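# Four arms rest a wooden block over the well

## Task

Set the wooden block down so that its centre sits directly above the centre of the well (scene x = 0, y = 0), supported by the ring of wooden sticks that already bridges the open well. The arms stand around the well at roughly: arm1 (+0.22, +0.56, +0.72) facing -90°, arm2 (-0.52, +0.50, +0.72) facing -90°, arm3 (-0.22, -0.56, +0.72) facing +90°, arm4 (+0.52, -0.50, +0.72) facing +90°. Coordinates are in metres, and facing is measured counter-clockwise from +x. The block and the sticks may overhang the opening, and any number of arms may help. It only counts if the block stays there without a robot holding it, so open the gripper and pull the arm away at the end.

## Robot and tools

ROBOTS. There are four identical i2rt Big YAM arms: arm1, arm2, arm3 and arm4. Each has six revolute joints, a two-finger gripper and a wrist camera. When joints 1 and 6 are at 0 and the hand is level and pointing forward, the wrist camera rides on top of the hand and looks toward the fingertips. The hand reaches roughly 1.0 m from the joint-1 axis. A fixed room camera, cam_high, also looks at the scene. Each joint moves at its own speed, so the hand may sweep a wide, curved path between two postures.

FRAMES. Everything is expressed in one shared scene frame. Its origin is on the floor and +z points up. The well is a square opening with nothing below it but the floor. Its centre is at x = 0, y = 0, and its edges are parallel to x and y. "hand" means the point halfway between the fingertips. Its local z axis runs along the fingers, and the fingers open and close along its local y axis. No result line prints the true base poses.

execute_actions. Argument "actions" is a list holding exactly one action or none. An empty list just reports state and images. An action is an object keyed by arm name ("arm1" to "arm4"). Each arm's value holds a single key, "joints", which maps joint names to absolute targets. These targets are not offsets.
- joint1_rad: -2.879 to 2.879 rad, tolerance ±0.045. It rotates the arm about its base; positive is counter-clockwise seen from above. At 0 the arm extends the way its base faces.
- joint2_rad: 0 to 3.141, ±0.14. This is the shoulder. At 0 the upper arm points back and is nearly level; increasing it lifts the arm up and then over to the front.
- joint3_rad: 0 to 3.019, ±0.09. This is the elbow. At 0 the forearm lies folded against the upper arm; increasing it opens the elbow.
- joint4_rad: -1.692 to 1.57, ±0.055. Hand pitch; positive tilts the fingers up.
- joint5_rad: -1.57 to 1.57, ±0.03. Sideways swing of the hand; positive goes to the arm's right.
- joint6_rad: -2.094 to 2.094, ±0.035. Hand roll; positive is clockwise when viewed from behind the hand.
- gripper_m: 0 to 0.093 m, ±0.003. This is the fingertip gap. Grip force tops out near 50 to 62 N per pad, and some grippers give less.

All motions in an action begin at the same moment but can finish at different times. No action runs longer than 15 s. An unknown key or an out-of-range number rejects the whole call, and nothing moves. A joint or arm left out of an action may keep pushing toward its earlier target. Example: {"arm1": {"joints": {"gripper_m": 0.05}}, "arm2": {"joints": {"joint1_rad": 0.3}}}.

Argument "cameras" selects which images come back: "arm1_cam_wrist" to "arm4_cam_wrist", "cam_high" or "all". If it is omitted, null or ["all"], every camera is returned. An empty list returns none. The "pictures" line lists the images in order.

wait: "seconds" runs from 0 to 10. Nothing new is commanded, and the result matches an empty execute_actions. zoom_image: "camera" plus "region" [x0, y0, x1, y1] in pixels, with (0, 0) at the top left and at most 504 by 504. It only works on a camera whose full image came in the most recent result. read_manual returns only the licence texts. finished_scene: "scene" is the current scene's number. It is final and reports whether the goal was met, so call it only after the block rests unheld and the arms have withdrawn.

RESULT LINES. joint_status tells how each commanded motion ended:
- off_target: the joint stopped short of its target and may still be pushing.
- contact_stop: the joint abandons its target and holds where it stopped.
- time_out: the joint abandons its target and holds where it stopped, unless it is still pushing. A timed-out joint may keep its target, or take a nearer one limited to 0.375, 0.375, 0.113, 0.225, 0.075 and 0.3 rad from its position for joints 1 to 6. It then keeps pushing and will move on if the path opens. To relieve that push, command the joint to its reported position.
- not_followed: "joint command not followed", usually followed by a cause line, means the self- and inter-arm collision check blocked that arm's joint targets. The gripper part of the action still runs, and the blocked targets may be retried with later actions.

on_its_own covers what the call did not command; its "held at" value is a target, not a position. A joint holding weight sags. A target very close to the current position may not move the joint at all.

HEAT. Holding loads or pushing heats motors, and this continues while you think. A MOTOR HOT line appears at 85 °C. At 100 °C an OVER-TEMPERATURE FAULT stops that whole arm: it goes limp and falls, and joints it did not reach show limit_stop_at_motor_heat. After that, resend the targets.

AVOID. Do not knock objects out of the work area, and do not drop or slam them. The arms keep pushing after contact and can push very hard. Never press two robots together hard; collisions are not reported, and the collision check ignores fingers, gripper housings and wrist cameras and can react too late. Loose objects may get a brief shove now and then, so check the images before finishing. While you think, the robots keep holding your last command.

Each tool is called as name([rows], argument=value, ...), one row to a line, values as JSON.

## Session

execute_actions(actions=[])

Scene clock: 0.00 s.
Motor temperatures (°C, as the motors report them): arm1=[31 29 34 33 32 30] | arm2=[34 35 31 31 32 33] | arm3=[30 32 30 33 32 34] | arm4=[31 32 31 33 31 32]
arm1.joint_positions: joint1_rad=-0.190 joint2_rad=+0.446 joint3_rad=+1.454 joint4_rad=-1.220 joint5_rad=-0.100 joint6_rad=-0.330 gripper_m=+0.095
arm1.joint_status: not commanded
arm1.hand: x=+0.2059 y=+0.3975 z=+1.3464 quat_wxyz=(-0.353, -0.481, -0.616, +0.513) (m; scene frame)
arm2.joint_positions: joint1_rad=+0.397 joint2_rad=+0.533 joint3_rad=+1.338 joint4_rad=-1.284 joint5_rad=+0.020 joint6_rad=-0.061 gripper_m=+0.095
arm2.joint_status: not commanded
arm2.hand: x=-0.4413 y=+0.3010 z=+1.3225 quat_wxyz=(-0.412, -0.463, -0.719, +0.315) (m; scene frame)
arm3.joint_positions: joint1_rad=+0.491 joint2_rad=+0.600 joint3_rad=+1.402 joint4_rad=-1.412 joint5_rad=+0.208 joint6_rad=-0.258 gripper_m=+0.095
arm3.joint_status: not commanded
arm3.hand: x=-0.2812 y=-0.3598 z=+1.3128 quat_wxyz=(-0.354, +0.790, -0.392, -0.312) (m; scene frame)
arm4.joint_positions: joint1_rad=-0.146 joint2_rad=+0.434 joint3_rad=+1.459 joint4_rad=-1.348 joint5_rad=+0.154 joint6_rad=+0.406 gripper_m=+0.094
arm4.joint_status: not commanded
arm4.hand: x=+0.5721 y=-0.3687 z=+1.4155 quat_wxyz=(-0.401, +0.354, -0.730, -0.426) (m; scene frame)
pictures: arm1_cam_wrist, arm2_cam_wrist, arm3_cam_wrist, arm4_cam_wrist, cam_high
Images, in order (width x height): arm1_cam_wrist 504x504, arm2_cam_wrist 504x504, arm3_cam_wrist 504x504, arm4_cam_wrist 504x504, cam_high 504x504.

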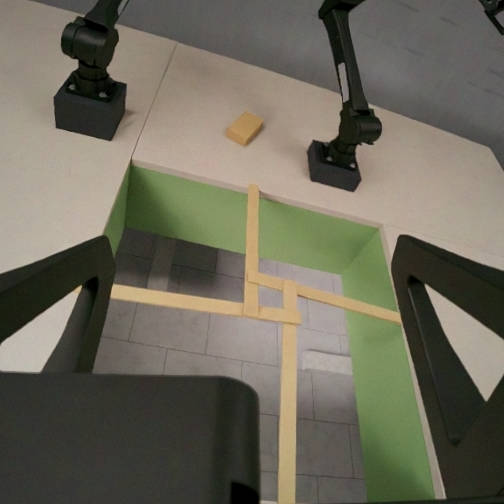

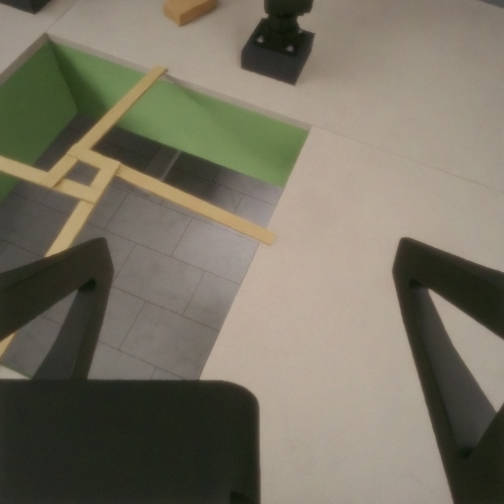

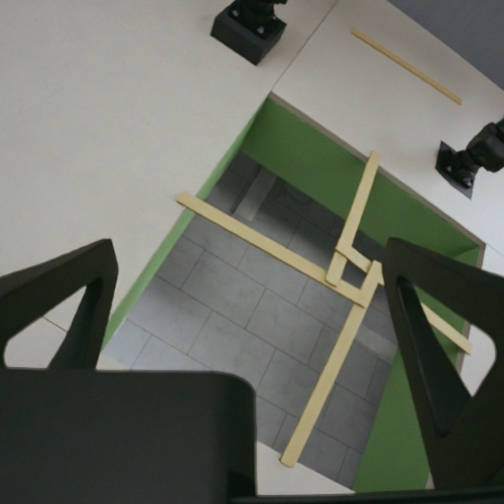

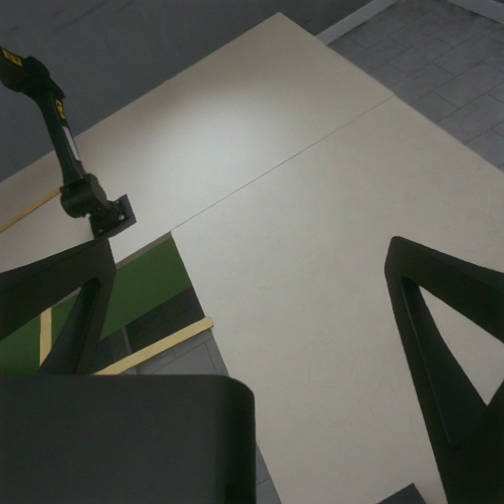

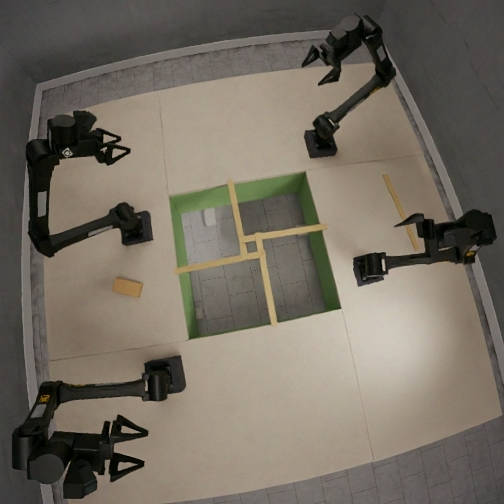

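execute_actions([
  {"arm3":{"joints":{"joint1_rad":-1.83,"joint2_rad":1.13,"joint3_rad":0.8,"joint4_rad":-1.24,"joint5_rad":0,"joint6_rad":0}}},
], cameras=["arm3_cam_wrist","cam_high"])

Scene clock: 15.40 s.
Motor temperatures (°C, as the motors report them): arm1=[31 30 37 33 32 30] | arm2=[34 35 34 31 32 33] | arm3=[30 32 33 33 32 34] | arm4=[31 32 34 34 31 32]
arm1.joint_positions: joint1_rad=-0.190 joint2_rad=+0.446 joint3_rad=+1.454 joint4_rad=-1.220 joint5_rad=-0.100 joint6_rad=-0.330 gripper_m=+0.095
arm1.joint_status: not commanded
arm1.hand: x=+0.2059 y=+0.3974 z=+1.3463 quat_wxyz=(-0.353, -0.482, -0.617, +0.513) (m; scene frame)
arm2.joint_positions: joint1_rad=+0.397 joint2_rad=+0.533 joint3_rad=+1.338 joint4_rad=-1.284 joint5_rad=+0.020 joint6_rad=-0.061 gripper_m=+0.095
arm2.joint_status: not commanded
arm2.hand: x=-0.4413 y=+0.3010 z=+1.3225 quat_wxyz=(-0.412, -0.463, -0.719, +0.315) (m; scene frame)
arm3.joint_positions: joint1_rad=-1.831 joint2_rad=+1.145 joint3_rad=+0.802 joint4_rad=-1.237 joint5_rad=+0.001 joint6_rad=-0.014 gripper_m=+0.095
arm3.joint_status: all done
arm3.hand: x=+0.0608 y=-0.6297 z=+0.8998 quat_wxyz=(+0.012, -0.115, -0.993, -0.002) (m; scene frame)
arm4.joint_positions: joint1_rad=-0.146 joint2_rad=+0.434 joint3_rad=+1.459 joint4_rad=-1.348 joint5_rad=+0.154 joint6_rad=+0.406 gripper_m=+0.094
arm4.joint_status: not commanded
arm4.hand: x=+0.5721 y=-0.3687 z=+1.4155 quat_wxyz=(-0.401, +0.354, -0.730, -0.426) (m; scene frame)
pictures: arm3_cam_wrist, cam_high
Images, in order (width x height): arm3_cam_wrist 504x504, cam_high 504x504.

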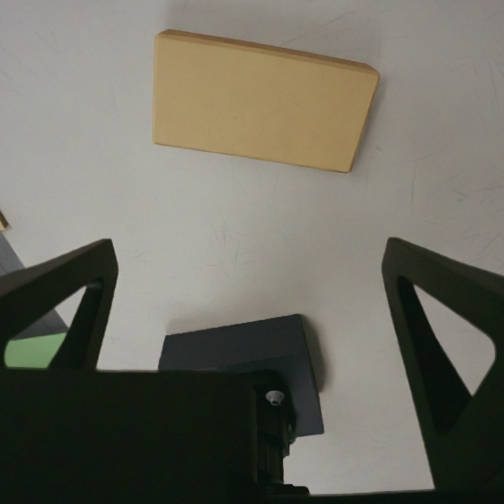

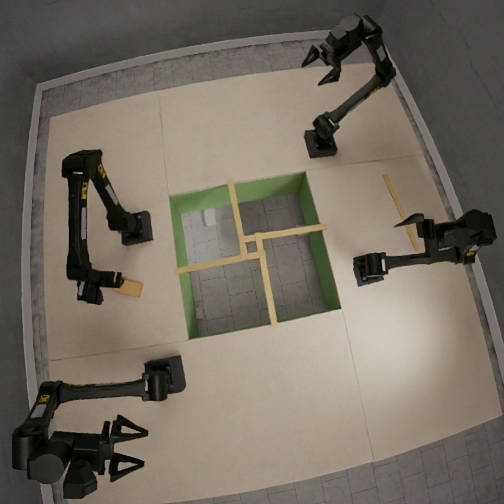

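execute_actions([
  {"arm3":{"joints":{"joint2_rad":1.32,"joint3_rad":0.64,"joint4_rad":-0.89,"joint6_rad":-1.43}}},
], cameras=["arm3_cam_wrist","cam_high"])

Scene clock: 26.67 s.
Motor temperatures (°C, as the motors report them): arm1=[31 30 38 33 32 30] | arm2=[34 35 35 31 32 33] | arm3=[30 32 34 33 32 34] | arm4=[31 32 35 34 31 32]
arm1.joint_positions: joint1_rad=-0.190 joint2_rad=+0.446 joint3_rad=+1.454 joint4_rad=-1.220 joint5_rad=-0.100 joint6_rad=-0.330 gripper_m=+0.095
arm1.joint_status: not commanded
arm1.hand: x=+0.2059 y=+0.3974 z=+1.3463 quat_wxyz=(-0.353, -0.482, -0.617, +0.513) (m; scene frame)
arm2.joint_positions: joint1_rad=+0.397 joint2_rad=+0.533 joint3_rad=+1.338 joint4_rad=-1.284 joint5_rad=+0.020 joint6_rad=-0.061 gripper_m=+0.095
arm2.joint_status: not commanded
arm2.hand: x=-0.4413 y=+0.3010 z=+1.3225 quat_wxyz=(-0.412, -0.463, -0.719, +0.315) (m; scene frame)
arm3.joint_positions: joint1_rad=-1.831 joint2_rad=+1.333 joint3_rad=+0.631 joint4_rad=-0.903 joint5_rad=+0.001 joint6_rad=-1.415 gripper_m=+0.095
arm3.joint_status: all done
arm3.hand: x=+0.0567 y=-0.6286 z=+0.7929 quat_wxyz=(+0.016, +0.553, -0.833, -0.018) (m; scene frame)
arm4.joint_positions: joint1_rad=-0.146 joint2_rad=+0.434 joint3_rad=+1.459 joint4_rad=-1.348 joint5_rad=+0.154 joint6_rad=+0.406 gripper_m=+0.094
arm4.joint_status: not commanded
arm4.hand: x=+0.5721 y=-0.3687 z=+1.4155 quat_wxyz=(-0.401, +0.354, -0.730, -0.426) (m; scene frame)
pictures: arm3_cam_wrist, cam_high
Images, in order (width x height): arm3_cam_wrist 504x504, cam_high 504x504.

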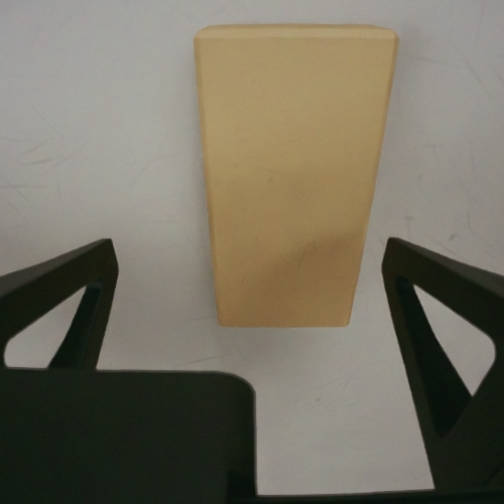

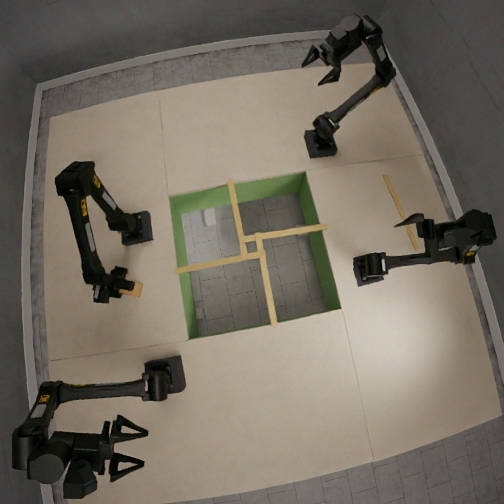

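execute_actions([
  {"arm3":{"joints":{"joint2_rad":1.48,"joint3_rad":0.63,"joint4_rad":-0.70}}},
], cameras=["arm3_cam_wrist"])

execute_actions([
  {"arm3":{"joints":{"gripper_m":0.03}}},
], cameras=["arm3_cam_wrist"])

Scene clock: 33.20 s.
Motor temperatures (°C, as the motors report them): arm1=[31 30 39 33 32 30] | arm2=[34 35 36 31 32 33] | arm3=[30 33 34 33 32 34] | arm4=[31 32 35 34 31 32]
arm1.joint_positions: joint1_rad=-0.190 joint2_rad=+0.446 joint3_rad=+1.454 joint4_rad=-1.220 joint5_rad=-0.100 joint6_rad=-0.330 gripper_m=+0.095
arm1.joint_status: not commanded
arm1.hand: x=+0.2059 y=+0.3974 z=+1.3463 quat_wxyz=(-0.353, -0.482, -0.617, +0.513) (m; scene frame)
arm2.joint_positions: joint1_rad=+0.397 joint2_rad=+0.533 joint3_rad=+1.338 joint4_rad=-1.284 joint5_rad=+0.020 joint6_rad=-0.061 gripper_m=+0.095
arm2.joint_status: not commanded
arm2.hand: x=-0.4413 y=+0.3010 z=+1.3225 quat_wxyz=(-0.412, -0.463, -0.719, +0.315) (m; scene frame)
arm3.joint_positions: joint1_rad=-1.831 joint2_rad=+1.484 joint3_rad=+0.631 joint4_rad=-0.713 joint5_rad=+0.001 joint6_rad=-1.416 gripper_m=+0.095
arm3.joint_status: all done
arm3.hand: x=+0.0825 y=-0.6349 z=+0.7504 quat_wxyz=(+0.003, +0.553, -0.833, -0.004) (m; scene frame)
arm4.joint_positions: joint1_rad=-0.146 joint2_rad=+0.434 joint3_rad=+1.459 joint4_rad=-1.348 joint5_rad=+0.154 joint6_rad=+0.406 gripper_m=+0.094
arm4.joint_status: not commanded
arm4.hand: x=+0.5721 y=-0.3687 z=+1.4155 quat_wxyz=(-0.401, +0.354, -0.730, -0.426) (m; scene frame)
pictures: arm3_cam_wrist
Images, in order (width x height): arm3_cam_wrist 504x504.

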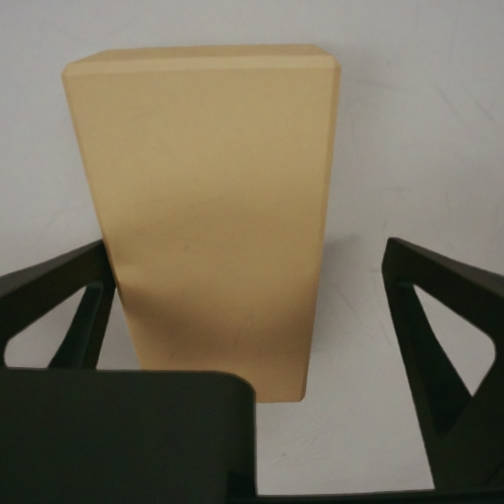

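Scene clock: 33.83 s.
Motor temperatures (°C, as the motors report them): arm1=[31 30 39 33 32 30] | arm2=[34 35 36 31 32 33] | arm3=[30 33 34 33 32 34] | arm4=[31 32 35 34 31 32]
arm1.joint_positions: joint1_rad=-0.190 joint2_rad=+0.446 joint3_rad=+1.454 joint4_rad=-1.220 joint5_rad=-0.100 joint6_rad=-0.330 gripper_m=+0.095
arm1.joint_status: not commanded
arm1.hand: x=+0.2059 y=+0.3974 z=+1.3463 quat_wxyz=(-0.353, -0.482, -0.617, +0.513) (m; scene frame)
arm2.joint_positions: joint1_rad=+0.397 joint2_rad=+0.533 joint3_rad=+1.338 joint4_rad=-1.284 joint5_rad=+0.020 joint6_rad=-0.061 gripper_m=+0.095
arm2.joint_status: not commanded
arm2.hand: x=-0.4413 y=+0.3010 z=+1.3225 quat_wxyz=(-0.412, -0.463, -0.719, +0.315) (m; scene frame)
arm3.joint_positions: joint1_rad=-1.831 joint2_rad=+1.484 joint3_rad=+0.630 joint4_rad=-0.710 joint5_rad=+0.000 joint6_rad=-1.416 gripper_m=+0.069
arm3.joint_status: gripper_m off_target (ended at +0.069, target +0.030)
arm3.hand: x=+0.0827 y=-0.6349 z=+0.7502 quat_wxyz=(+0.002, +0.553, -0.833, -0.003) (m; scene frame)
arm4.joint_positions: joint1_rad=-0.146 joint2_rad=+0.434 joint3_rad=+1.459 joint4_rad=-1.348 joint5_rad=+0.154 joint6_rad=+0.406 gripper_m=+0.094
arm4.joint_status: not commanded
arm4.hand: x=+0.5721 y=-0.3687 z=+1.4155 quat_wxyz=(-0.401, +0.354, -0.730, -0.426) (m; scene frame)
pictures: arm3_cam_wrist
Images, in order (width x height): arm3_cam_wrist 504x504.

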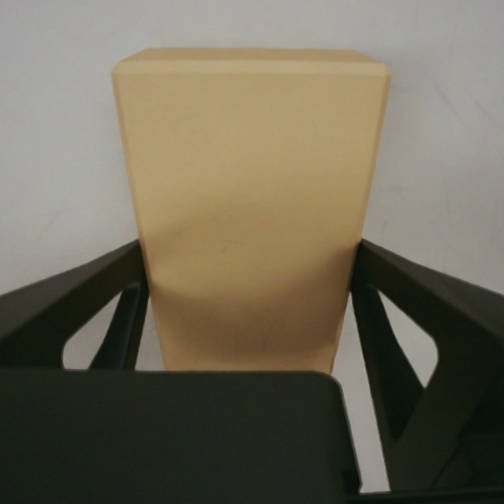

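execute_actions([
  {"arm3":{"joints":{"joint2_rad":1.13,"joint3_rad":0.8,"joint4_rad":-1.24}}},
], cameras=[])

execute_actions([
  {"arm3":{"joints":{"joint1_rad":-0.39,"joint2_rad":1.975,"joint3_rad":1.66,"joint4_rad":-1.255,"joint6_rad":-0.37}}},
], cameras=["arm3_cam_wrist","cam_high"])

Scene clock: 43.03 s.
Motor temperatures (°C, as the motors report them): arm1=[31 30 39 33 32 30] | arm2=[34 35 36 31 32 33] | arm3=[30 33 34 33 32 34] | arm4=[31 32 36 34 31 32]
arm1.joint_positions: joint1_rad=-0.190 joint2_rad=+0.446 joint3_rad=+1.454 joint4_rad=-1.220 joint5_rad=-0.100 joint6_rad=-0.330 gripper_m=+0.095
arm1.joint_status: not commanded
arm1.hand: x=+0.2059 y=+0.3974 z=+1.3463 quat_wxyz=(-0.353, -0.482, -0.617, +0.513) (m; scene frame)
arm2.joint_positions: joint1_rad=+0.397 joint2_rad=+0.533 joint3_rad=+1.338 joint4_rad=-1.284 joint5_rad=+0.020 joint6_rad=-0.061 gripper_m=+0.095
arm2.joint_status: not commanded
arm2.hand: x=-0.4413 y=+0.3010 z=+1.3225 quat_wxyz=(-0.412, -0.463, -0.719, +0.315) (m; scene frame)
arm3.joint_positions: joint1_rad=-1.831 joint2_rad=+1.125 joint3_rad=+0.766 joint4_rad=-1.229 joint5_rad=+0.000 joint6_rad=-1.416 gripper_m=+0.069
arm3.joint_status: all done
arm3.hand: x=+0.0498 y=-0.6269 z=+0.8927 quat_wxyz=(+0.010, +0.553, -0.833, -0.011) (m; scene frame)
arm4.joint_positions: joint1_rad=-0.146 joint2_rad=+0.434 joint3_rad=+1.459 joint4_rad=-1.348 joint5_rad=+0.154 joint6_rad=+0.406 gripper_m=+0.094
arm4.joint_status: not commanded
arm4.hand: x=+0.5721 y=-0.3687 z=+1.4155 quat_wxyz=(-0.401, +0.354, -0.730, -0.426) (m; scene frame)
pictures: none
No camera images: the call's "cameras" was empty. Leave "cameras" out to get every camera's image.

Scene clock: 45.07 s.
Motor temperatures (°C, as the motors report them): arm1=[31 30 39 33 32 30] | arm2=[34 35 36 31 32 33] | arm3=[30 33 35 33 32 34] | arm4=[31 32 36 34 31 32]
arm1.joint_positions: joint1_rad=-0.190 joint2_rad=+0.446 joint3_rad=+1.454 joint4_rad=-1.220 joint5_rad=-0.100 joint6_rad=-0.330 gripper_m=+0.095
arm1.joint_status: not commanded
arm1.hand: x=+0.2059 y=+0.3974 z=+1.3463 quat_wxyz=(-0.353, -0.482, -0.617, +0.513) (m; scene frame)
arm2.joint_positions: joint1_rad=+0.397 joint2_rad=+0.533 joint3_rad=+1.338 joint4_rad=-1.284 joint5_rad=+0.020 joint6_rad=-0.061 gripper_m=+0.095
arm2.joint_status: not commanded
arm2.hand: x=-0.4413 y=+0.3010 z=+1.3225 quat_wxyz=(-0.412, -0.463, -0.719, +0.315) (m; scene frame)
arm3.joint_positions: joint1_rad=-0.396 joint2_rad=+2.004 joint3_rad=+1.596 joint4_rad=-1.244 joint5_rad=-0.003 joint6_rad=-0.386 gripper_m=+0.069
arm3.joint_status: all done
arm3.hand: x=-0.0043 y=-0.0277 z=+0.8233 quat_wxyz=(+0.041, +0.709, -0.704, +0.008) (m; scene frame)
arm4.joint_positions: joint1_rad=-0.146 joint2_rad=+0.434 joint3_rad=+1.459 joint4_rad=-1.348 joint5_rad=+0.154 joint6_rad=+0.406 gripper_m=+0.094
arm4.joint_status: not commanded
arm4.hand: x=+0.5721 y=-0.3687 z=+1.4155 quat_wxyz=(-0.401, +0.354, -0.730, -0.426) (m; scene frame)
pictures: arm3_cam_wrist, cam_high
Images, in order (width x height): arm3_cam_wrist 504x504, cam_high 504x504.

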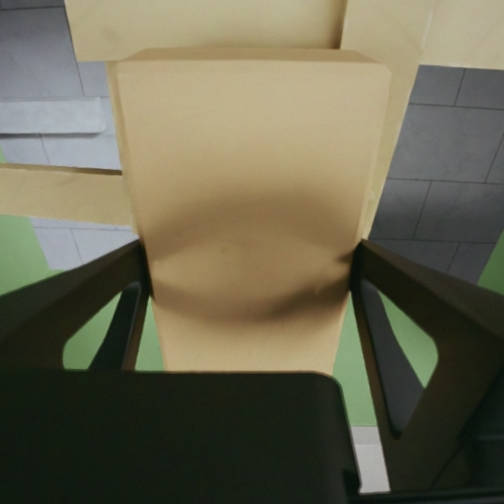

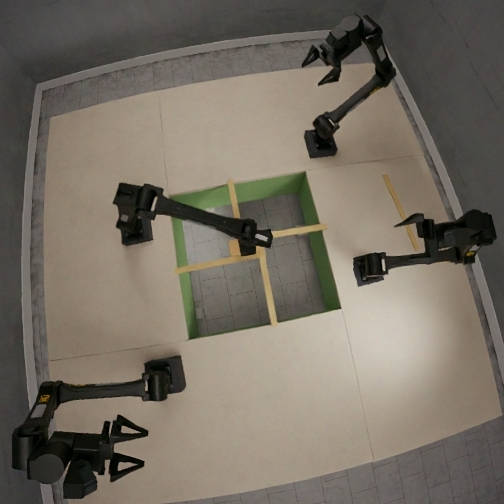

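execute_actions([
  {"arm3":{"joints":{"joint1_rad":-0.38,"joint2_rad":2.02,"joint3_rad":1.67,"joint4_rad":-1.13}}},
], cameras=["arm3_cam_wrist","cam_high"])

Scene clock: 52.50 s.
Motor temperatures (°C, as the motors report them): arm1=[31 30 39 33 32 30] | arm2=[34 35 36 31 32 33] | arm3=[30 35 37 33 32 34] | arm4=[31 32 36 34 31 32]
arm1.joint_positions: joint1_rad=-0.190 joint2_rad=+0.446 joint3_rad=+1.454 joint4_rad=-1.220 joint5_rad=-0.100 joint6_rad=-0.330 gripper_m=+0.095
arm1.joint_status: not commanded
arm1.hand: x=+0.2059 y=+0.3974 z=+1.3463 quat_wxyz=(-0.353, -0.482, -0.617, +0.513) (m; scene frame)
arm2.joint_positions: joint1_rad=+0.397 joint2_rad=+0.533 joint3_rad=+1.338 joint4_rad=-1.284 joint5_rad=+0.020 joint6_rad=-0.061 gripper_m=+0.095
arm2.joint_status: not commanded
arm2.hand: x=-0.4413 y=+0.3010 z=+1.3225 quat_wxyz=(-0.412, -0.463, -0.719, +0.315) (m; scene frame)
arm3.joint_positions: joint1_rad=-0.386 joint2_rad=+2.017 joint3_rad=+1.596 joint4_rad=-1.143 joint5_rad=-0.003 joint6_rad=-0.385 gripper_m=+0.069
arm3.joint_status: all done
arm3.hand: x=-0.0010 y=-0.0037 z=+0.8153 quat_wxyz=(+0.001, +0.713, -0.701, -0.009) (m; scene frame)
arm4.joint_positions: joint1_rad=-0.146 joint2_rad=+0.434 joint3_rad=+1.459 joint4_rad=-1.348 joint5_rad=+0.154 joint6_rad=+0.406 gripper_m=+0.094
arm4.joint_status: not commanded
arm4.hand: x=+0.5721 y=-0.3687 z=+1.4155 quat_wxyz=(-0.401, +0.354, -0.730, -0.426) (m; scene frame)
pictures: arm3_cam_wrist, cam_high
Images, in order (width x height): arm3_cam_wrist 504x504, cam_high 504x504.

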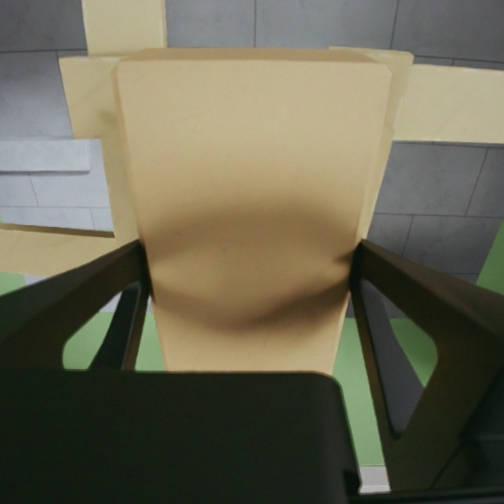

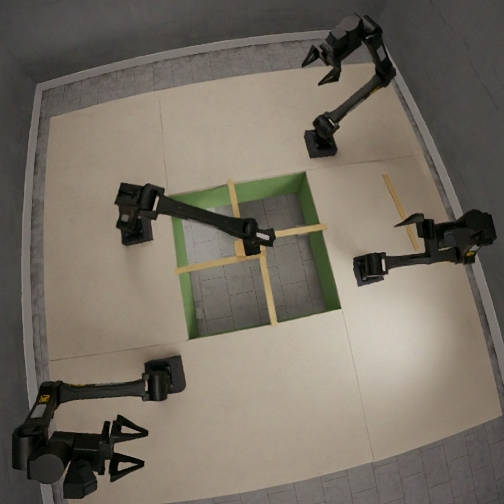

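Lower about 3 cm.

execute_actions([
  {"arm3":{"joints":{"joint2_rad":2.07,"joint4_rad":-1.09}}},
], cameras=["arm3_cam_wrist","arm2_cam_wrist"])

Scene clock: 58.80 s.
Motor temperatures (°C, as the motors report them): arm1=[31 30 40 33 32 30] | arm2=[34 35 37 31 32 33] | arm3=[30 36 39 33 32 34] | arm4=[31 32 36 34 31 32]
arm1.joint_positions: joint1_rad=-0.190 joint2_rad=+0.446 joint3_rad=+1.454 joint4_rad=-1.220 joint5_rad=-0.100 joint6_rad=-0.330 gripper_m=+0.095
arm1.joint_status: not commanded
arm1.hand: x=+0.2059 y=+0.3974 z=+1.3463 quat_wxyz=(-0.353, -0.482, -0.617, +0.513) (m; scene frame)
arm2.joint_positions: joint1_rad=+0.397 joint2_rad=+0.533 joint3_rad=+1.338 joint4_rad=-1.284 joint5_rad=+0.020 joint6_rad=-0.061 gripper_m=+0.095
arm2.joint_status: not commanded
arm2.hand: x=-0.4413 y=+0.3010 z=+1.3225 quat_wxyz=(-0.412, -0.463, -0.719, +0.315) (m; scene frame)
arm3.joint_positions: joint1_rad=-0.386 joint2_rad=+2.046 joint3_rad=+1.619 joint4_rad=-1.104 joint5_rad=+0.001 joint6_rad=-0.383 gripper_m=+0.069
arm3.joint_status: all done
arm3.hand: x=+0.0050 y=+0.0110 z=+0.8066 quat_wxyz=(-0.015, +0.712, -0.702, -0.014) (m; scene frame)
arm4.joint_positions: joint1_rad=-0.146 joint2_rad=+0.434 joint3_rad=+1.459 joint4_rad=-1.348 joint5_rad=+0.154 joint6_rad=+0.406 gripper_m=+0.094
arm4.joint_status: not commanded
arm4.hand: x=+0.5721 y=-0.3687 z=+1.4155 quat_wxyz=(-0.401, +0.354, -0.730, -0.426) (m; scene frame)
pictures: arm2_cam_wrist, arm3_cam_wrist
Images, in order (width x height): arm2_cam_wrist 504x504, arm3_cam_wrist 504x504.

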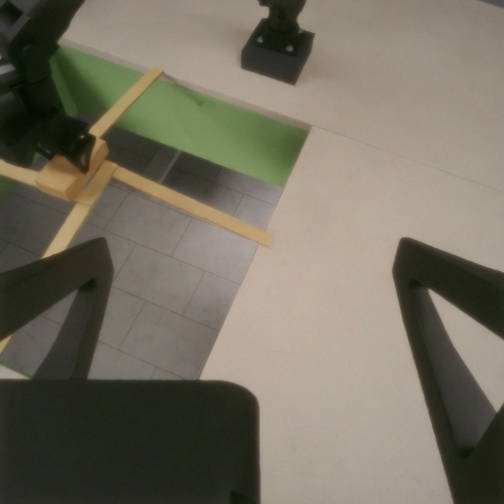

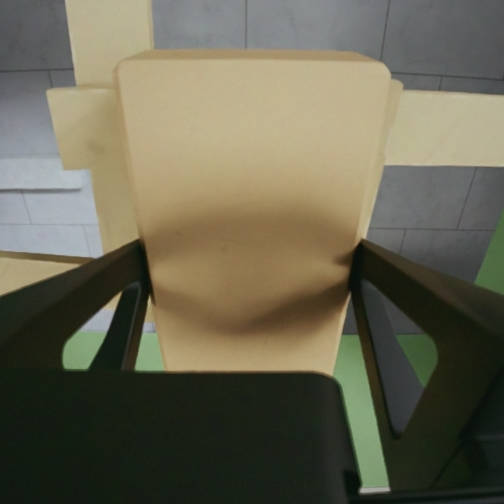

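Seems in contact. Release.

execute_actions([
  {"arm3":{"joints":{"gripper_m":0.093,"joint2_rad":2.04}}},
], cameras=[])

execute_actions([
  {"arm3":{"joints":{"joint2_rad":1.5,"joint4_rad":-1.5}}},
], cameras=["cam_high"])

finished_scene(scene=1)

Scene clock: 67.33 s.
Motor temperatures (°C, as the motors report them): arm1=[31 30 40 33 32 30] | arm2=[34 35 37 31 32 33] | arm3=[30 37 40 33 32 34] | arm4=[31 32 36 34 31 32]
arm1.joint_positions: joint1_rad=-0.190 joint2_rad=+0.446 joint3_rad=+1.454 joint4_rad=-1.220 joint5_rad=-0.100 joint6_rad=-0.330 gripper_m=+0.095
arm1.joint_status: not commanded
arm1.hand: x=+0.2059 y=+0.3974 z=+1.3463 quat_wxyz=(-0.353, -0.482, -0.617, +0.513) (m; scene frame)
arm2.joint_positions: joint1_rad=+0.397 joint2_rad=+0.533 joint3_rad=+1.338 joint4_rad=-1.284 joint5_rad=+0.020 joint6_rad=-0.061 gripper_m=+0.095
arm2.joint_status: not commanded
arm2.hand: x=-0.4413 y=+0.3010 z=+1.3225 quat_wxyz=(-0.412, -0.463, -0.719, +0.315) (m; scene frame)
arm3.joint_positions: joint1_rad=-0.386 joint2_rad=+2.046 joint3_rad=+1.619 joint4_rad=-1.104 joint5_rad=+0.001 joint6_rad=-0.383 gripper_m=+0.093
arm3.joint_status: all done
arm3.hand: x=+0.0050 y=+0.0111 z=+0.8066 quat_wxyz=(-0.015, +0.712, -0.702, -0.014) (m; scene frame)
arm4.joint_positions: joint1_rad=-0.146 joint2_rad=+0.434 joint3_rad=+1.459 joint4_rad=-1.348 joint5_rad=+0.154 joint6_rad=+0.406 gripper_m=+0.094
arm4.joint_status: not commanded
arm4.hand: x=+0.5721 y=-0.3687 z=+1.4155 quat_wxyz=(-0.401, +0.354, -0.730, -0.426) (m; scene frame)
pictures: none
No camera images: the call's "cameras" was empty. Leave "cameras" out to get every camera's image.

Scene clock: 69.00 s.
Motor temperatures (°C, as the motors report them): arm1=[31 30 40 33 32 30] | arm2=[34 35 37 31 32 33] | arm3=[30 37 40 33 32 34] | arm4=[31 32 36 34 31 32]
arm1.joint_positions: joint1_rad=-0.190 joint2_rad=+0.446 joint3_rad=+1.454 joint4_rad=-1.220 joint5_rad=-0.100 joint6_rad=-0.330 gripper_m=+0.095
arm1.joint_status: not commanded
arm1.hand: x=+0.2059 y=+0.3974 z=+1.3463 quat_wxyz=(-0.353, -0.482, -0.617, +0.513) (m; scene frame)
arm2.joint_positions: joint1_rad=+0.397 joint2_rad=+0.533 joint3_rad=+1.338 joint4_rad=-1.284 joint5_rad=+0.020 joint6_rad=-0.061 gripper_m=+0.095
arm2.joint_status: not commanded
arm2.hand: x=-0.4413 y=+0.3010 z=+1.3225 quat_wxyz=(-0.412, -0.463, -0.719, +0.315) (m; scene frame)
arm3.joint_positions: joint1_rad=-0.386 joint2_rad=+1.503 joint3_rad=+1.650 joint4_rad=-1.491 joint5_rad=+0.001 joint6_rad=-0.383 gripper_m=+0.093
arm3.joint_status: all done
arm3.hand: x=-0.0327 y=-0.0980 z=+1.1040 quat_wxyz=(-0.101, +0.707, -0.698, -0.051) (m; scene frame)
arm4.joint_positions: joint1_rad=-0.146 joint2_rad=+0.434 joint3_rad=+1.459 joint4_rad=-1.348 joint5_rad=+0.154 joint6_rad=+0.406 gripper_m=+0.094
arm4.joint_status: not commanded
arm4.hand: x=+0.5721 y=-0.3687 z=+1.4155 quat_wxyz=(-0.401, +0.354, -0.730, -0.426) (m; scene frame)
pictures: cam_high
Images, in order (width x height): cam_high 504x504.

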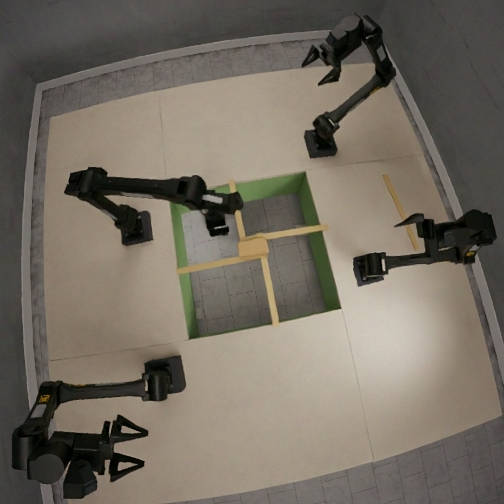

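The scene is finished: the task was done.


## Next scene

The same job, from a new start.

execute_actions(actions=[], cameras=["cam_high"])

Scene clock: 0.00 s.
Motor temperatures (°C, as the motors report them): arm1=[31 29 35 33 32 30] | arm2=[34 35 33 31 32 33] | arm3=[30 33 32 33 32 34] | arm4=[31 32 33 33 31 32]
arm1.joint_positions: joint1_rad=-0.332 joint2_rad=+0.624 joint3_rad=+1.425 joint4_rad=-1.435 joint5_rad=+0.085 joint6_rad=+0.296 gripper_m=+0.095
arm1.joint_status: not commanded
arm1.hand: x=+0.1350 y=+0.3493 z=+1.2549 quat_wxyz=(-0.286, -0.800, -0.400, +0.343) (m; scene frame)
arm2.joint_positions: joint1_rad=-0.023 joint2_rad=+0.594 joint3_rad=+1.355 joint4_rad=-1.191 joint5_rad=+0.119 joint6_rad=+0.272 gripper_m=+0.095
arm2.joint_status: not commanded
arm2.hand: x=-0.5473 y=+0.2571 z=+1.3402 quat_wxyz=(-0.389, -0.698, -0.468, +0.379) (m; scene frame)
arm3.joint_positions: joint1_rad=+0.244 joint2_rad=+0.455 joint3_rad=+1.430 joint4_rad=-1.291 joint5_rad=-0.267 joint6_rad=+0.205 gripper_m=+0.095
arm3.joint_status: not commanded
arm3.hand: x=-0.2920 y=-0.4255 z=+1.3758 quat_wxyz=(-0.211, +0.632, -0.495, -0.557) (m; scene frame)
arm4.joint_positions: joint1_rad=-0.205 joint2_rad=+0.467 joint3_rad=+1.351 joint4_rad=-1.201 joint5_rad=+0.005 joint6_rad=+0.087 gripper_m=+0.094
arm4.joint_status: not commanded
arm4.hand: x=+0.5655 y=-0.3137 z=+1.3952 quat_wxyz=(-0.436, +0.481, -0.653, -0.391) (m; scene frame)
pictures: cam_high
Images, in order (width x height): cam_high 504x504.

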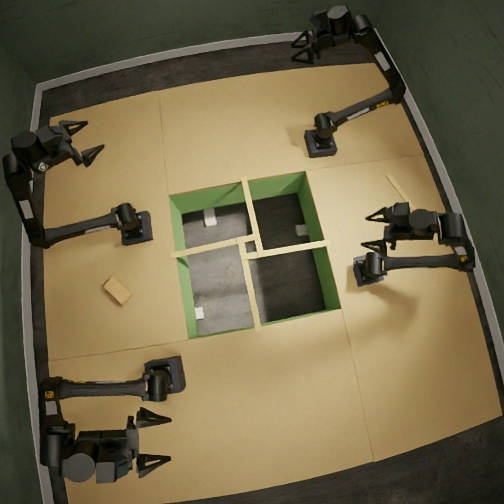

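execute_actions([
  {"arm3":{"joints":{"joint1_rad":-1.985,"joint2_rad":1.40,"joint3_rad":0.72,"joint4_rad":-0.88,"joint5_rad":0,"joint6_rad":-1.06}}},
], cameras=["arm3_cam_wrist"])

Scene clock: 8.47 s.
Motor temperatures (°C, as the motors report them): arm1=[31 29 38 33 32 30] | arm2=[34 35 35 31 32 33] | arm3=[30 33 34 33 32 34] | arm4=[31 32 35 34 31 32]
arm1.joint_positions: joint1_rad=-0.332 joint2_rad=+0.624 joint3_rad=+1.425 joint4_rad=-1.435 joint5_rad=+0.085 joint6_rad=+0.296 gripper_m=+0.095
arm1.joint_status: not commanded
arm1.hand: x=+0.1350 y=+0.3493 z=+1.2549 quat_wxyz=(-0.286, -0.800, -0.400, +0.343) (m; scene frame)
arm2.joint_positions: joint1_rad=-0.023 joint2_rad=+0.594 joint3_rad=+1.355 joint4_rad=-1.191 joint5_rad=+0.119 joint6_rad=+0.272 gripper_m=+0.095
arm2.joint_status: not commanded
arm2.hand: x=-0.5473 y=+0.2571 z=+1.3402 quat_wxyz=(-0.389, -0.698, -0.468, +0.379) (m; scene frame)
arm3.joint_positions: joint1_rad=-1.987 joint2_rad=+1.389 joint3_rad=+0.721 joint4_rad=-0.886 joint5_rad=-0.001 joint6_rad=-1.045 gripper_m=+0.095
arm3.joint_status: all done
arm3.hand: x=+0.0820 y=-0.6863 z=+0.8031 quat_wxyz=(-0.001, +0.317, -0.948, +0.001) (m; scene frame)
arm4.joint_positions: joint1_rad=-0.205 joint2_rad=+0.467 joint3_rad=+1.351 joint4_rad=-1.201 joint5_rad=+0.005 joint6_rad=+0.087 gripper_m=+0.094
arm4.joint_status: not commanded
arm4.hand: x=+0.5655 y=-0.3137 z=+1.3952 quat_wxyz=(-0.436, +0.481, -0.653, -0.391) (m; scene frame)
pictures: arm3_cam_wrist
Images, in order (width x height): arm3_cam_wrist 504x504.

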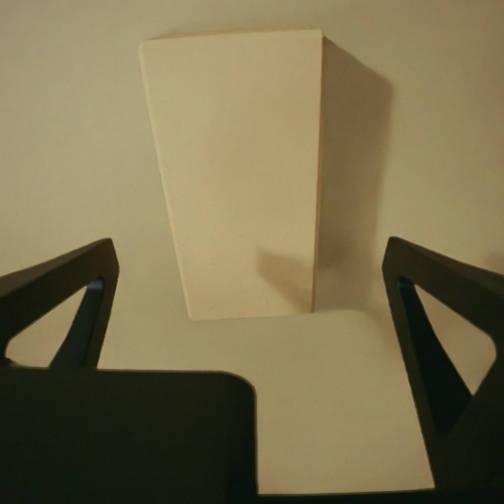

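execute_actions([
  {"arm3":{"joints":{"joint2_rad":1.53,"joint3_rad":0.66,"joint4_rad":-0.70,"joint6_rad":-1.12}}},
], cameras=[])

execute_actions([
  {"arm3":{"joints":{"gripper_m":0.03}}},
], cameras=["arm3_cam_wrist"])

execute_actions([
  {"arm3":{"joints":{"joint2_rad":1.13,"joint3_rad":0.8,"joint4_rad":-1.24}}},
], cameras=[])

execute_actions([
  {"arm3":{"joints":{"joint1_rad":-0.38,"joint2_rad":1.96,"joint3_rad":1.67,"joint4_rad":-1.19,"joint6_rad":-0.37}}},
], cameras=["arm3_cam_wrist","cam_high"])

Scene clock: 16.03 s.
Motor temperatures (°C, as the motors report them): arm1=[31 29 40 33 32 30] | arm2=[34 35 36 31 32 33] | arm3=[30 34 34 33 32 34] | arm4=[31 32 36 34 31 32]
arm1.joint_positions: joint1_rad=-0.332 joint2_rad=+0.624 joint3_rad=+1.425 joint4_rad=-1.435 joint5_rad=+0.085 joint6_rad=+0.296 gripper_m=+0.095
arm1.joint_status: not commanded
arm1.hand: x=+0.1350 y=+0.3493 z=+1.2549 quat_wxyz=(-0.286, -0.800, -0.400, +0.343) (m; scene frame)
arm2.joint_positions: joint1_rad=-0.023 joint2_rad=+0.594 joint3_rad=+1.355 joint4_rad=-1.191 joint5_rad=+0.119 joint6_rad=+0.272 gripper_m=+0.095
arm2.joint_status: not commanded
arm2.hand: x=-0.5473 y=+0.2571 z=+1.3402 quat_wxyz=(-0.389, -0.698, -0.468, +0.379) (m; scene frame)
arm3.joint_positions: joint1_rad=-1.987 joint2_rad=+1.533 joint3_rad=+0.660 joint4_rad=-0.712 joint5_rad=-0.001 joint6_rad=-1.105 gripper_m=+0.095
arm3.joint_status: all done
arm3.hand: x=+0.0748 y=-0.6834 z=+0.7432 quat_wxyz=(+0.010, +0.346, -0.938, -0.010) (m; scene frame)
arm4.joint_positions: joint1_rad=-0.205 joint2_rad=+0.467 joint3_rad=+1.351 joint4_rad=-1.201 joint5_rad=+0.005 joint6_rad=+0.087 gripper_m=+0.094
arm4.joint_status: not commanded
arm4.hand: x=+0.5655 y=-0.3137 z=+1.3952 quat_wxyz=(-0.436, +0.481, -0.653, -0.391) (m; scene frame)
pictures: none
No camera images: the call's "cameras" was empty. Leave "cameras" out to get every camera's image.

Scene clock: 16.67 s.
Motor temperatures (°C, as the motors report them): arm1=[31 29 40 33 32 30] | arm2=[34 35 36 31 32 33] | arm3=[30 34 34 33 32 34] | arm4=[31 32 36 34 31 32]
arm1.joint_positions: joint1_rad=-0.332 joint2_rad=+0.624 joint3_rad=+1.425 joint4_rad=-1.435 joint5_rad=+0.085 joint6_rad=+0.296 gripper_m=+0.095
arm1.joint_status: not commanded
arm1.hand: x=+0.1350 y=+0.3493 z=+1.2549 quat_wxyz=(-0.286, -0.800, -0.400, +0.343) (m; scene frame)
arm2.joint_positions: joint1_rad=-0.023 joint2_rad=+0.594 joint3_rad=+1.355 joint4_rad=-1.191 joint5_rad=+0.119 joint6_rad=+0.272 gripper_m=+0.095
arm2.joint_status: not commanded
arm2.hand: x=-0.5473 y=+0.2571 z=+1.3402 quat_wxyz=(-0.389, -0.698, -0.468, +0.379) (m; scene frame)
arm3.joint_positions: joint1_rad=-1.987 joint2_rad=+1.533 joint3_rad=+0.660 joint4_rad=-0.709 joint5_rad=-0.001 joint6_rad=-1.106 gripper_m=+0.069
arm3.joint_status: gripper_m off_target (ended at +0.069, target +0.030)
arm3.hand: x=+0.0755 y=-0.6837 z=+0.7432 quat_wxyz=(+0.009, +0.346, -0.938, -0.009) (m; scene frame)
arm4.joint_positions: joint1_rad=-0.205 joint2_rad=+0.467 joint3_rad=+1.351 joint4_rad=-1.201 joint5_rad=+0.005 joint6_rad=+0.087 gripper_m=+0.094
arm4.joint_status: not commanded
arm4.hand: x=+0.5655 y=-0.3137 z=+1.3952 quat_wxyz=(-0.436, +0.481, -0.653, -0.391) (m; scene frame)
pictures: arm3_cam_wrist
Images, in order (width x height): arm3_cam_wrist 504x504.

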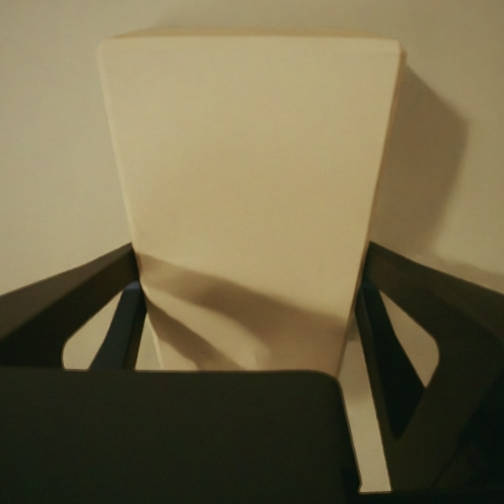

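Scene clock: 17.90 s.
Motor temperatures (°C, as the motors report them): arm1=[31 29 40 33 32 30] | arm2=[34 35 37 31 32 33] | arm3=[30 34 34 33 32 34] | arm4=[31 32 37 34 31 32]
arm1.joint_positions: joint1_rad=-0.332 joint2_rad=+0.624 joint3_rad=+1.425 joint4_rad=-1.435 joint5_rad=+0.085 joint6_rad=+0.296 gripper_m=+0.095
arm1.joint_status: not commanded
arm1.hand: x=+0.1350 y=+0.3493 z=+1.2549 quat_wxyz=(-0.286, -0.800, -0.400, +0.343) (m; scene frame)
arm2.joint_positions: joint1_rad=-0.023 joint2_rad=+0.594 joint3_rad=+1.355 joint4_rad=-1.191 joint5_rad=+0.119 joint6_rad=+0.272 gripper_m=+0.095
arm2.joint_status: not commanded
arm2.hand: x=-0.5473 y=+0.2571 z=+1.3402 quat_wxyz=(-0.389, -0.698, -0.468, +0.379) (m; scene frame)
arm3.joint_positions: joint1_rad=-1.987 joint2_rad=+1.125 joint3_rad=+0.762 joint4_rad=-1.229 joint5_rad=-0.001 joint6_rad=-1.106 gripper_m=+0.069
arm3.joint_status: all done
arm3.hand: x=+0.0349 y=-0.6664 z=+0.8912 quat_wxyz=(+0.013, +0.346, -0.938, -0.012) (m; scene frame)
arm4.joint_positions: joint1_rad=-0.205 joint2_rad=+0.467 joint3_rad=+1.351 joint4_rad=-1.201 joint5_rad=+0.005 joint6_rad=+0.087 gripper_m=+0.094
arm4.joint_status: not commanded
arm4.hand: x=+0.5655 y=-0.3137 z=+1.3952 quat_wxyz=(-0.436, +0.481, -0.653, -0.391) (m; scene frame)
pictures: none
No camera images: the call's "cameras" was empty. Leave "cameras" out to get every camera's image.

Scene clock: 19.97 s.
Motor temperatures (°C, as the motors report them): arm1=[31 30 40 33 32 30] | arm2=[34 35 37 31 32 33] | arm3=[30 34 35 33 32 34] | arm4=[31 32 37 34 31 32]
arm1.joint_positions: joint1_rad=-0.332 joint2_rad=+0.624 joint3_rad=+1.425 joint4_rad=-1.435 joint5_rad=+0.085 joint6_rad=+0.296 gripper_m=+0.095
arm1.joint_status: not commanded
arm1.hand: x=+0.1350 y=+0.3493 z=+1.2549 quat_wxyz=(-0.286, -0.800, -0.400, +0.343) (m; scene frame)
arm2.joint_positions: joint1_rad=-0.023 joint2_rad=+0.594 joint3_rad=+1.355 joint4_rad=-1.191 joint5_rad=+0.119 joint6_rad=+0.272 gripper_m=+0.095
arm2.joint_status: not commanded
arm2.hand: x=-0.5473 y=+0.2571 z=+1.3402 quat_wxyz=(-0.389, -0.698, -0.468, +0.379) (m; scene frame)
arm3.joint_positions: joint1_rad=-0.381 joint2_rad=+1.984 joint3_rad=+1.608 joint4_rad=-1.179 joint5_rad=-0.003 joint6_rad=-0.385 gripper_m=+0.069
arm3.joint_status: all done
arm3.hand: x=-0.0039 y=-0.0042 z=+0.8383 quat_wxyz=(-0.003, +0.714, -0.700, -0.011) (m; scene frame)
arm4.joint_positions: joint1_rad=-0.205 joint2_rad=+0.467 joint3_rad=+1.351 joint4_rad=-1.201 joint5_rad=+0.005 joint6_rad=+0.087 gripper_m=+0.094
arm4.joint_status: not commanded
arm4.hand: x=+0.5655 y=-0.3137 z=+1.3952 quat_wxyz=(-0.436, +0.481, -0.653, -0.391) (m; scene frame)
pictures: arm3_cam_wrist, cam_high
Images, in order (width x height): arm3_cam_wrist 504x504, cam_high 504x504.

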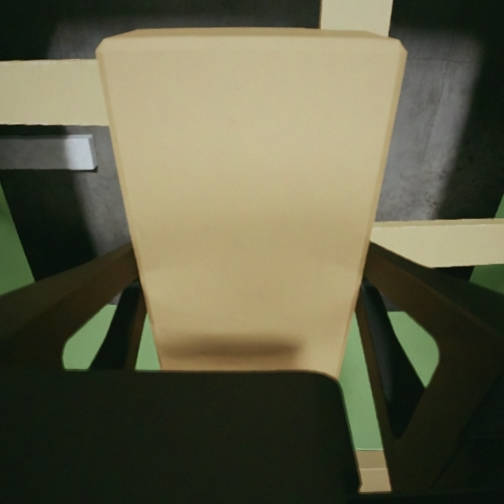

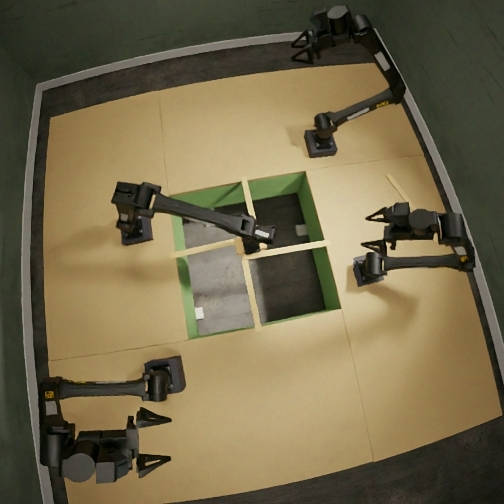

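execute_actions([
  {"arm3":{"joints":{"joint2_rad":2.05,"joint3_rad":1.63,"joint4_rad":-1.13}}},
], cameras=[])

Scene clock: 24.23 s.
Motor temperatures (°C, as the motors report them): arm1=[31 30 41 33 32 30] | arm2=[34 35 37 31 32 33] | arm3=[30 35 37 33 32 34] | arm4=[31 32 37 34 31 32]
arm1.joint_positions: joint1_rad=-0.332 joint2_rad=+0.624 joint3_rad=+1.425 joint4_rad=-1.435 joint5_rad=+0.085 joint6_rad=+0.296 gripper_m=+0.095
arm1.joint_status: not commanded
arm1.hand: x=+0.1350 y=+0.3493 z=+1.2549 quat_wxyz=(-0.286, -0.800, -0.400, +0.343) (m; scene frame)
arm2.joint_positions: joint1_rad=-0.023 joint2_rad=+0.594 joint3_rad=+1.355 joint4_rad=-1.191 joint5_rad=+0.119 joint6_rad=+0.272 gripper_m=+0.095
arm2.joint_status: not commanded
arm2.hand: x=-0.5473 y=+0.2571 z=+1.3402 quat_wxyz=(-0.389, -0.698, -0.468, +0.379) (m; scene frame)
arm3.joint_positions: joint1_rad=-0.381 joint2_rad=+2.052 joint3_rad=+1.608 joint4_rad=-1.143 joint5_rad=-0.001 joint6_rad=-0.382 gripper_m=+0.069
arm3.joint_status: all done
arm3.hand: x=-0.0029 y=-0.0013 z=+0.7993 quat_wxyz=(+0.011, +0.713, -0.701, -0.003) (m; scene frame)
arm4.joint_positions: joint1_rad=-0.205 joint2_rad=+0.467 joint3_rad=+1.351 joint4_rad=-1.201 joint5_rad=+0.005 joint6_rad=+0.087 gripper_m=+0.094
arm4.joint_status: not commanded
arm4.hand: x=+0.5655 y=-0.3137 z=+1.3952 quat_wxyz=(-0.436, +0.481, -0.653, -0.391) (m; scene frame)
pictures: none
No camera images: the call's "cameras" was empty. Leave "cameras" out to get every camera's image.

That matches the expected contact height.

execute_actions([
  {"arm3":{"joints":{"gripper_m":0.093}}},
], cameras=[])

execute_actions([
  {"arm3":{"joints":{"joint2_rad":1.5,"joint4_rad":-1.5}}},
], cameras=["cam_high"])

finished_scene(scene=2)

Scene clock: 29.50 s.
Motor temperatures (°C, as the motors report them): arm1=[31 30 41 33 32 30] | arm2=[34 35 37 31 32 33] | arm3=[30 36 37 33 32 34] | arm4=[31 32 38 34 31 32]
arm1.joint_positions: joint1_rad=-0.332 joint2_rad=+0.624 joint3_rad=+1.425 joint4_rad=-1.435 joint5_rad=+0.085 joint6_rad=+0.296 gripper_m=+0.095
arm1.joint_status: not commanded
arm1.hand: x=+0.1350 y=+0.3493 z=+1.2549 quat_wxyz=(-0.286, -0.800, -0.400, +0.343) (m; scene frame)
arm2.joint_positions: joint1_rad=-0.023 joint2_rad=+0.594 joint3_rad=+1.355 joint4_rad=-1.191 joint5_rad=+0.119 joint6_rad=+0.272 gripper_m=+0.095
arm2.joint_status: not commanded
arm2.hand: x=-0.5473 y=+0.2571 z=+1.3402 quat_wxyz=(-0.389, -0.698, -0.468, +0.379) (m; scene frame)
arm3.joint_positions: joint1_rad=-0.381 joint2_rad=+2.052 joint3_rad=+1.608 joint4_rad=-1.143 joint5_rad=-0.001 joint6_rad=-0.382 gripper_m=+0.093
arm3.joint_status: all done
arm3.hand: x=-0.0029 y=-0.0013 z=+0.7993 quat_wxyz=(+0.011, +0.713, -0.701, -0.003) (m; scene frame)
arm4.joint_positions: joint1_rad=-0.205 joint2_rad=+0.467 joint3_rad=+1.351 joint4_rad=-1.201 joint5_rad=+0.005 joint6_rad=+0.087 gripper_m=+0.094
arm4.joint_status: not commanded
arm4.hand: x=+0.5655 y=-0.3137 z=+1.3952 quat_wxyz=(-0.436, +0.481, -0.653, -0.391) (m; scene frame)
pictures: none
No camera images: the call's "cameras" was empty. Leave "cameras" out to get every camera's image.

Scene clock: 31.07 s.
Motor temperatures (°C, as the motors report them): arm1=[31 30 42 33 32 30] | arm2=[34 35 38 31 32 33] | arm3=[30 36 38 33 32 34] | arm4=[31 32 38 34 31 32]
arm1.joint_positions: joint1_rad=-0.332 joint2_rad=+0.624 joint3_rad=+1.425 joint4_rad=-1.435 joint5_rad=+0.085 joint6_rad=+0.296 gripper_m=+0.095
arm1.joint_status: not commanded
arm1.hand: x=+0.1350 y=+0.3493 z=+1.2549 quat_wxyz=(-0.286, -0.800, -0.400, +0.343) (m; scene frame)
arm2.joint_positions: joint1_rad=-0.023 joint2_rad=+0.594 joint3_rad=+1.355 joint4_rad=-1.191 joint5_rad=+0.119 joint6_rad=+0.272 gripper_m=+0.095
arm2.joint_status: not commanded
arm2.hand: x=-0.5473 y=+0.2571 z=+1.3402 quat_wxyz=(-0.389, -0.698, -0.468, +0.379) (m; scene frame)
arm3.joint_positions: joint1_rad=-0.381 joint2_rad=+1.495 joint3_rad=+1.608 joint4_rad=-1.492 joint5_rad=-0.001 joint6_rad=-0.382 gripper_m=+0.093
arm3.joint_status: all done
arm3.hand: x=-0.0386 y=-0.1063 z=+1.0894 quat_wxyz=(-0.085, +0.709, -0.698, -0.045) (m; scene frame)
arm4.joint_positions: joint1_rad=-0.205 joint2_rad=+0.467 joint3_rad=+1.351 joint4_rad=-1.201 joint5_rad=+0.005 joint6_rad=+0.087 gripper_m=+0.094
arm4.joint_status: not commanded
arm4.hand: x=+0.5655 y=-0.3137 z=+1.3952 quat_wxyz=(-0.436, +0.481, -0.653, -0.391) (m; scene frame)
pictures: cam_high
Images, in order (width x height): cam_high 504x504.

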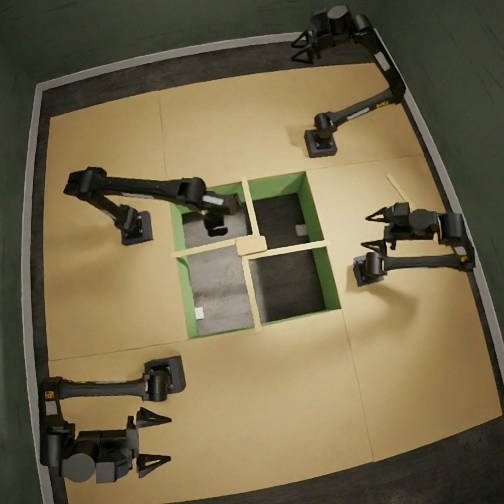

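The scene is finished: the task was done.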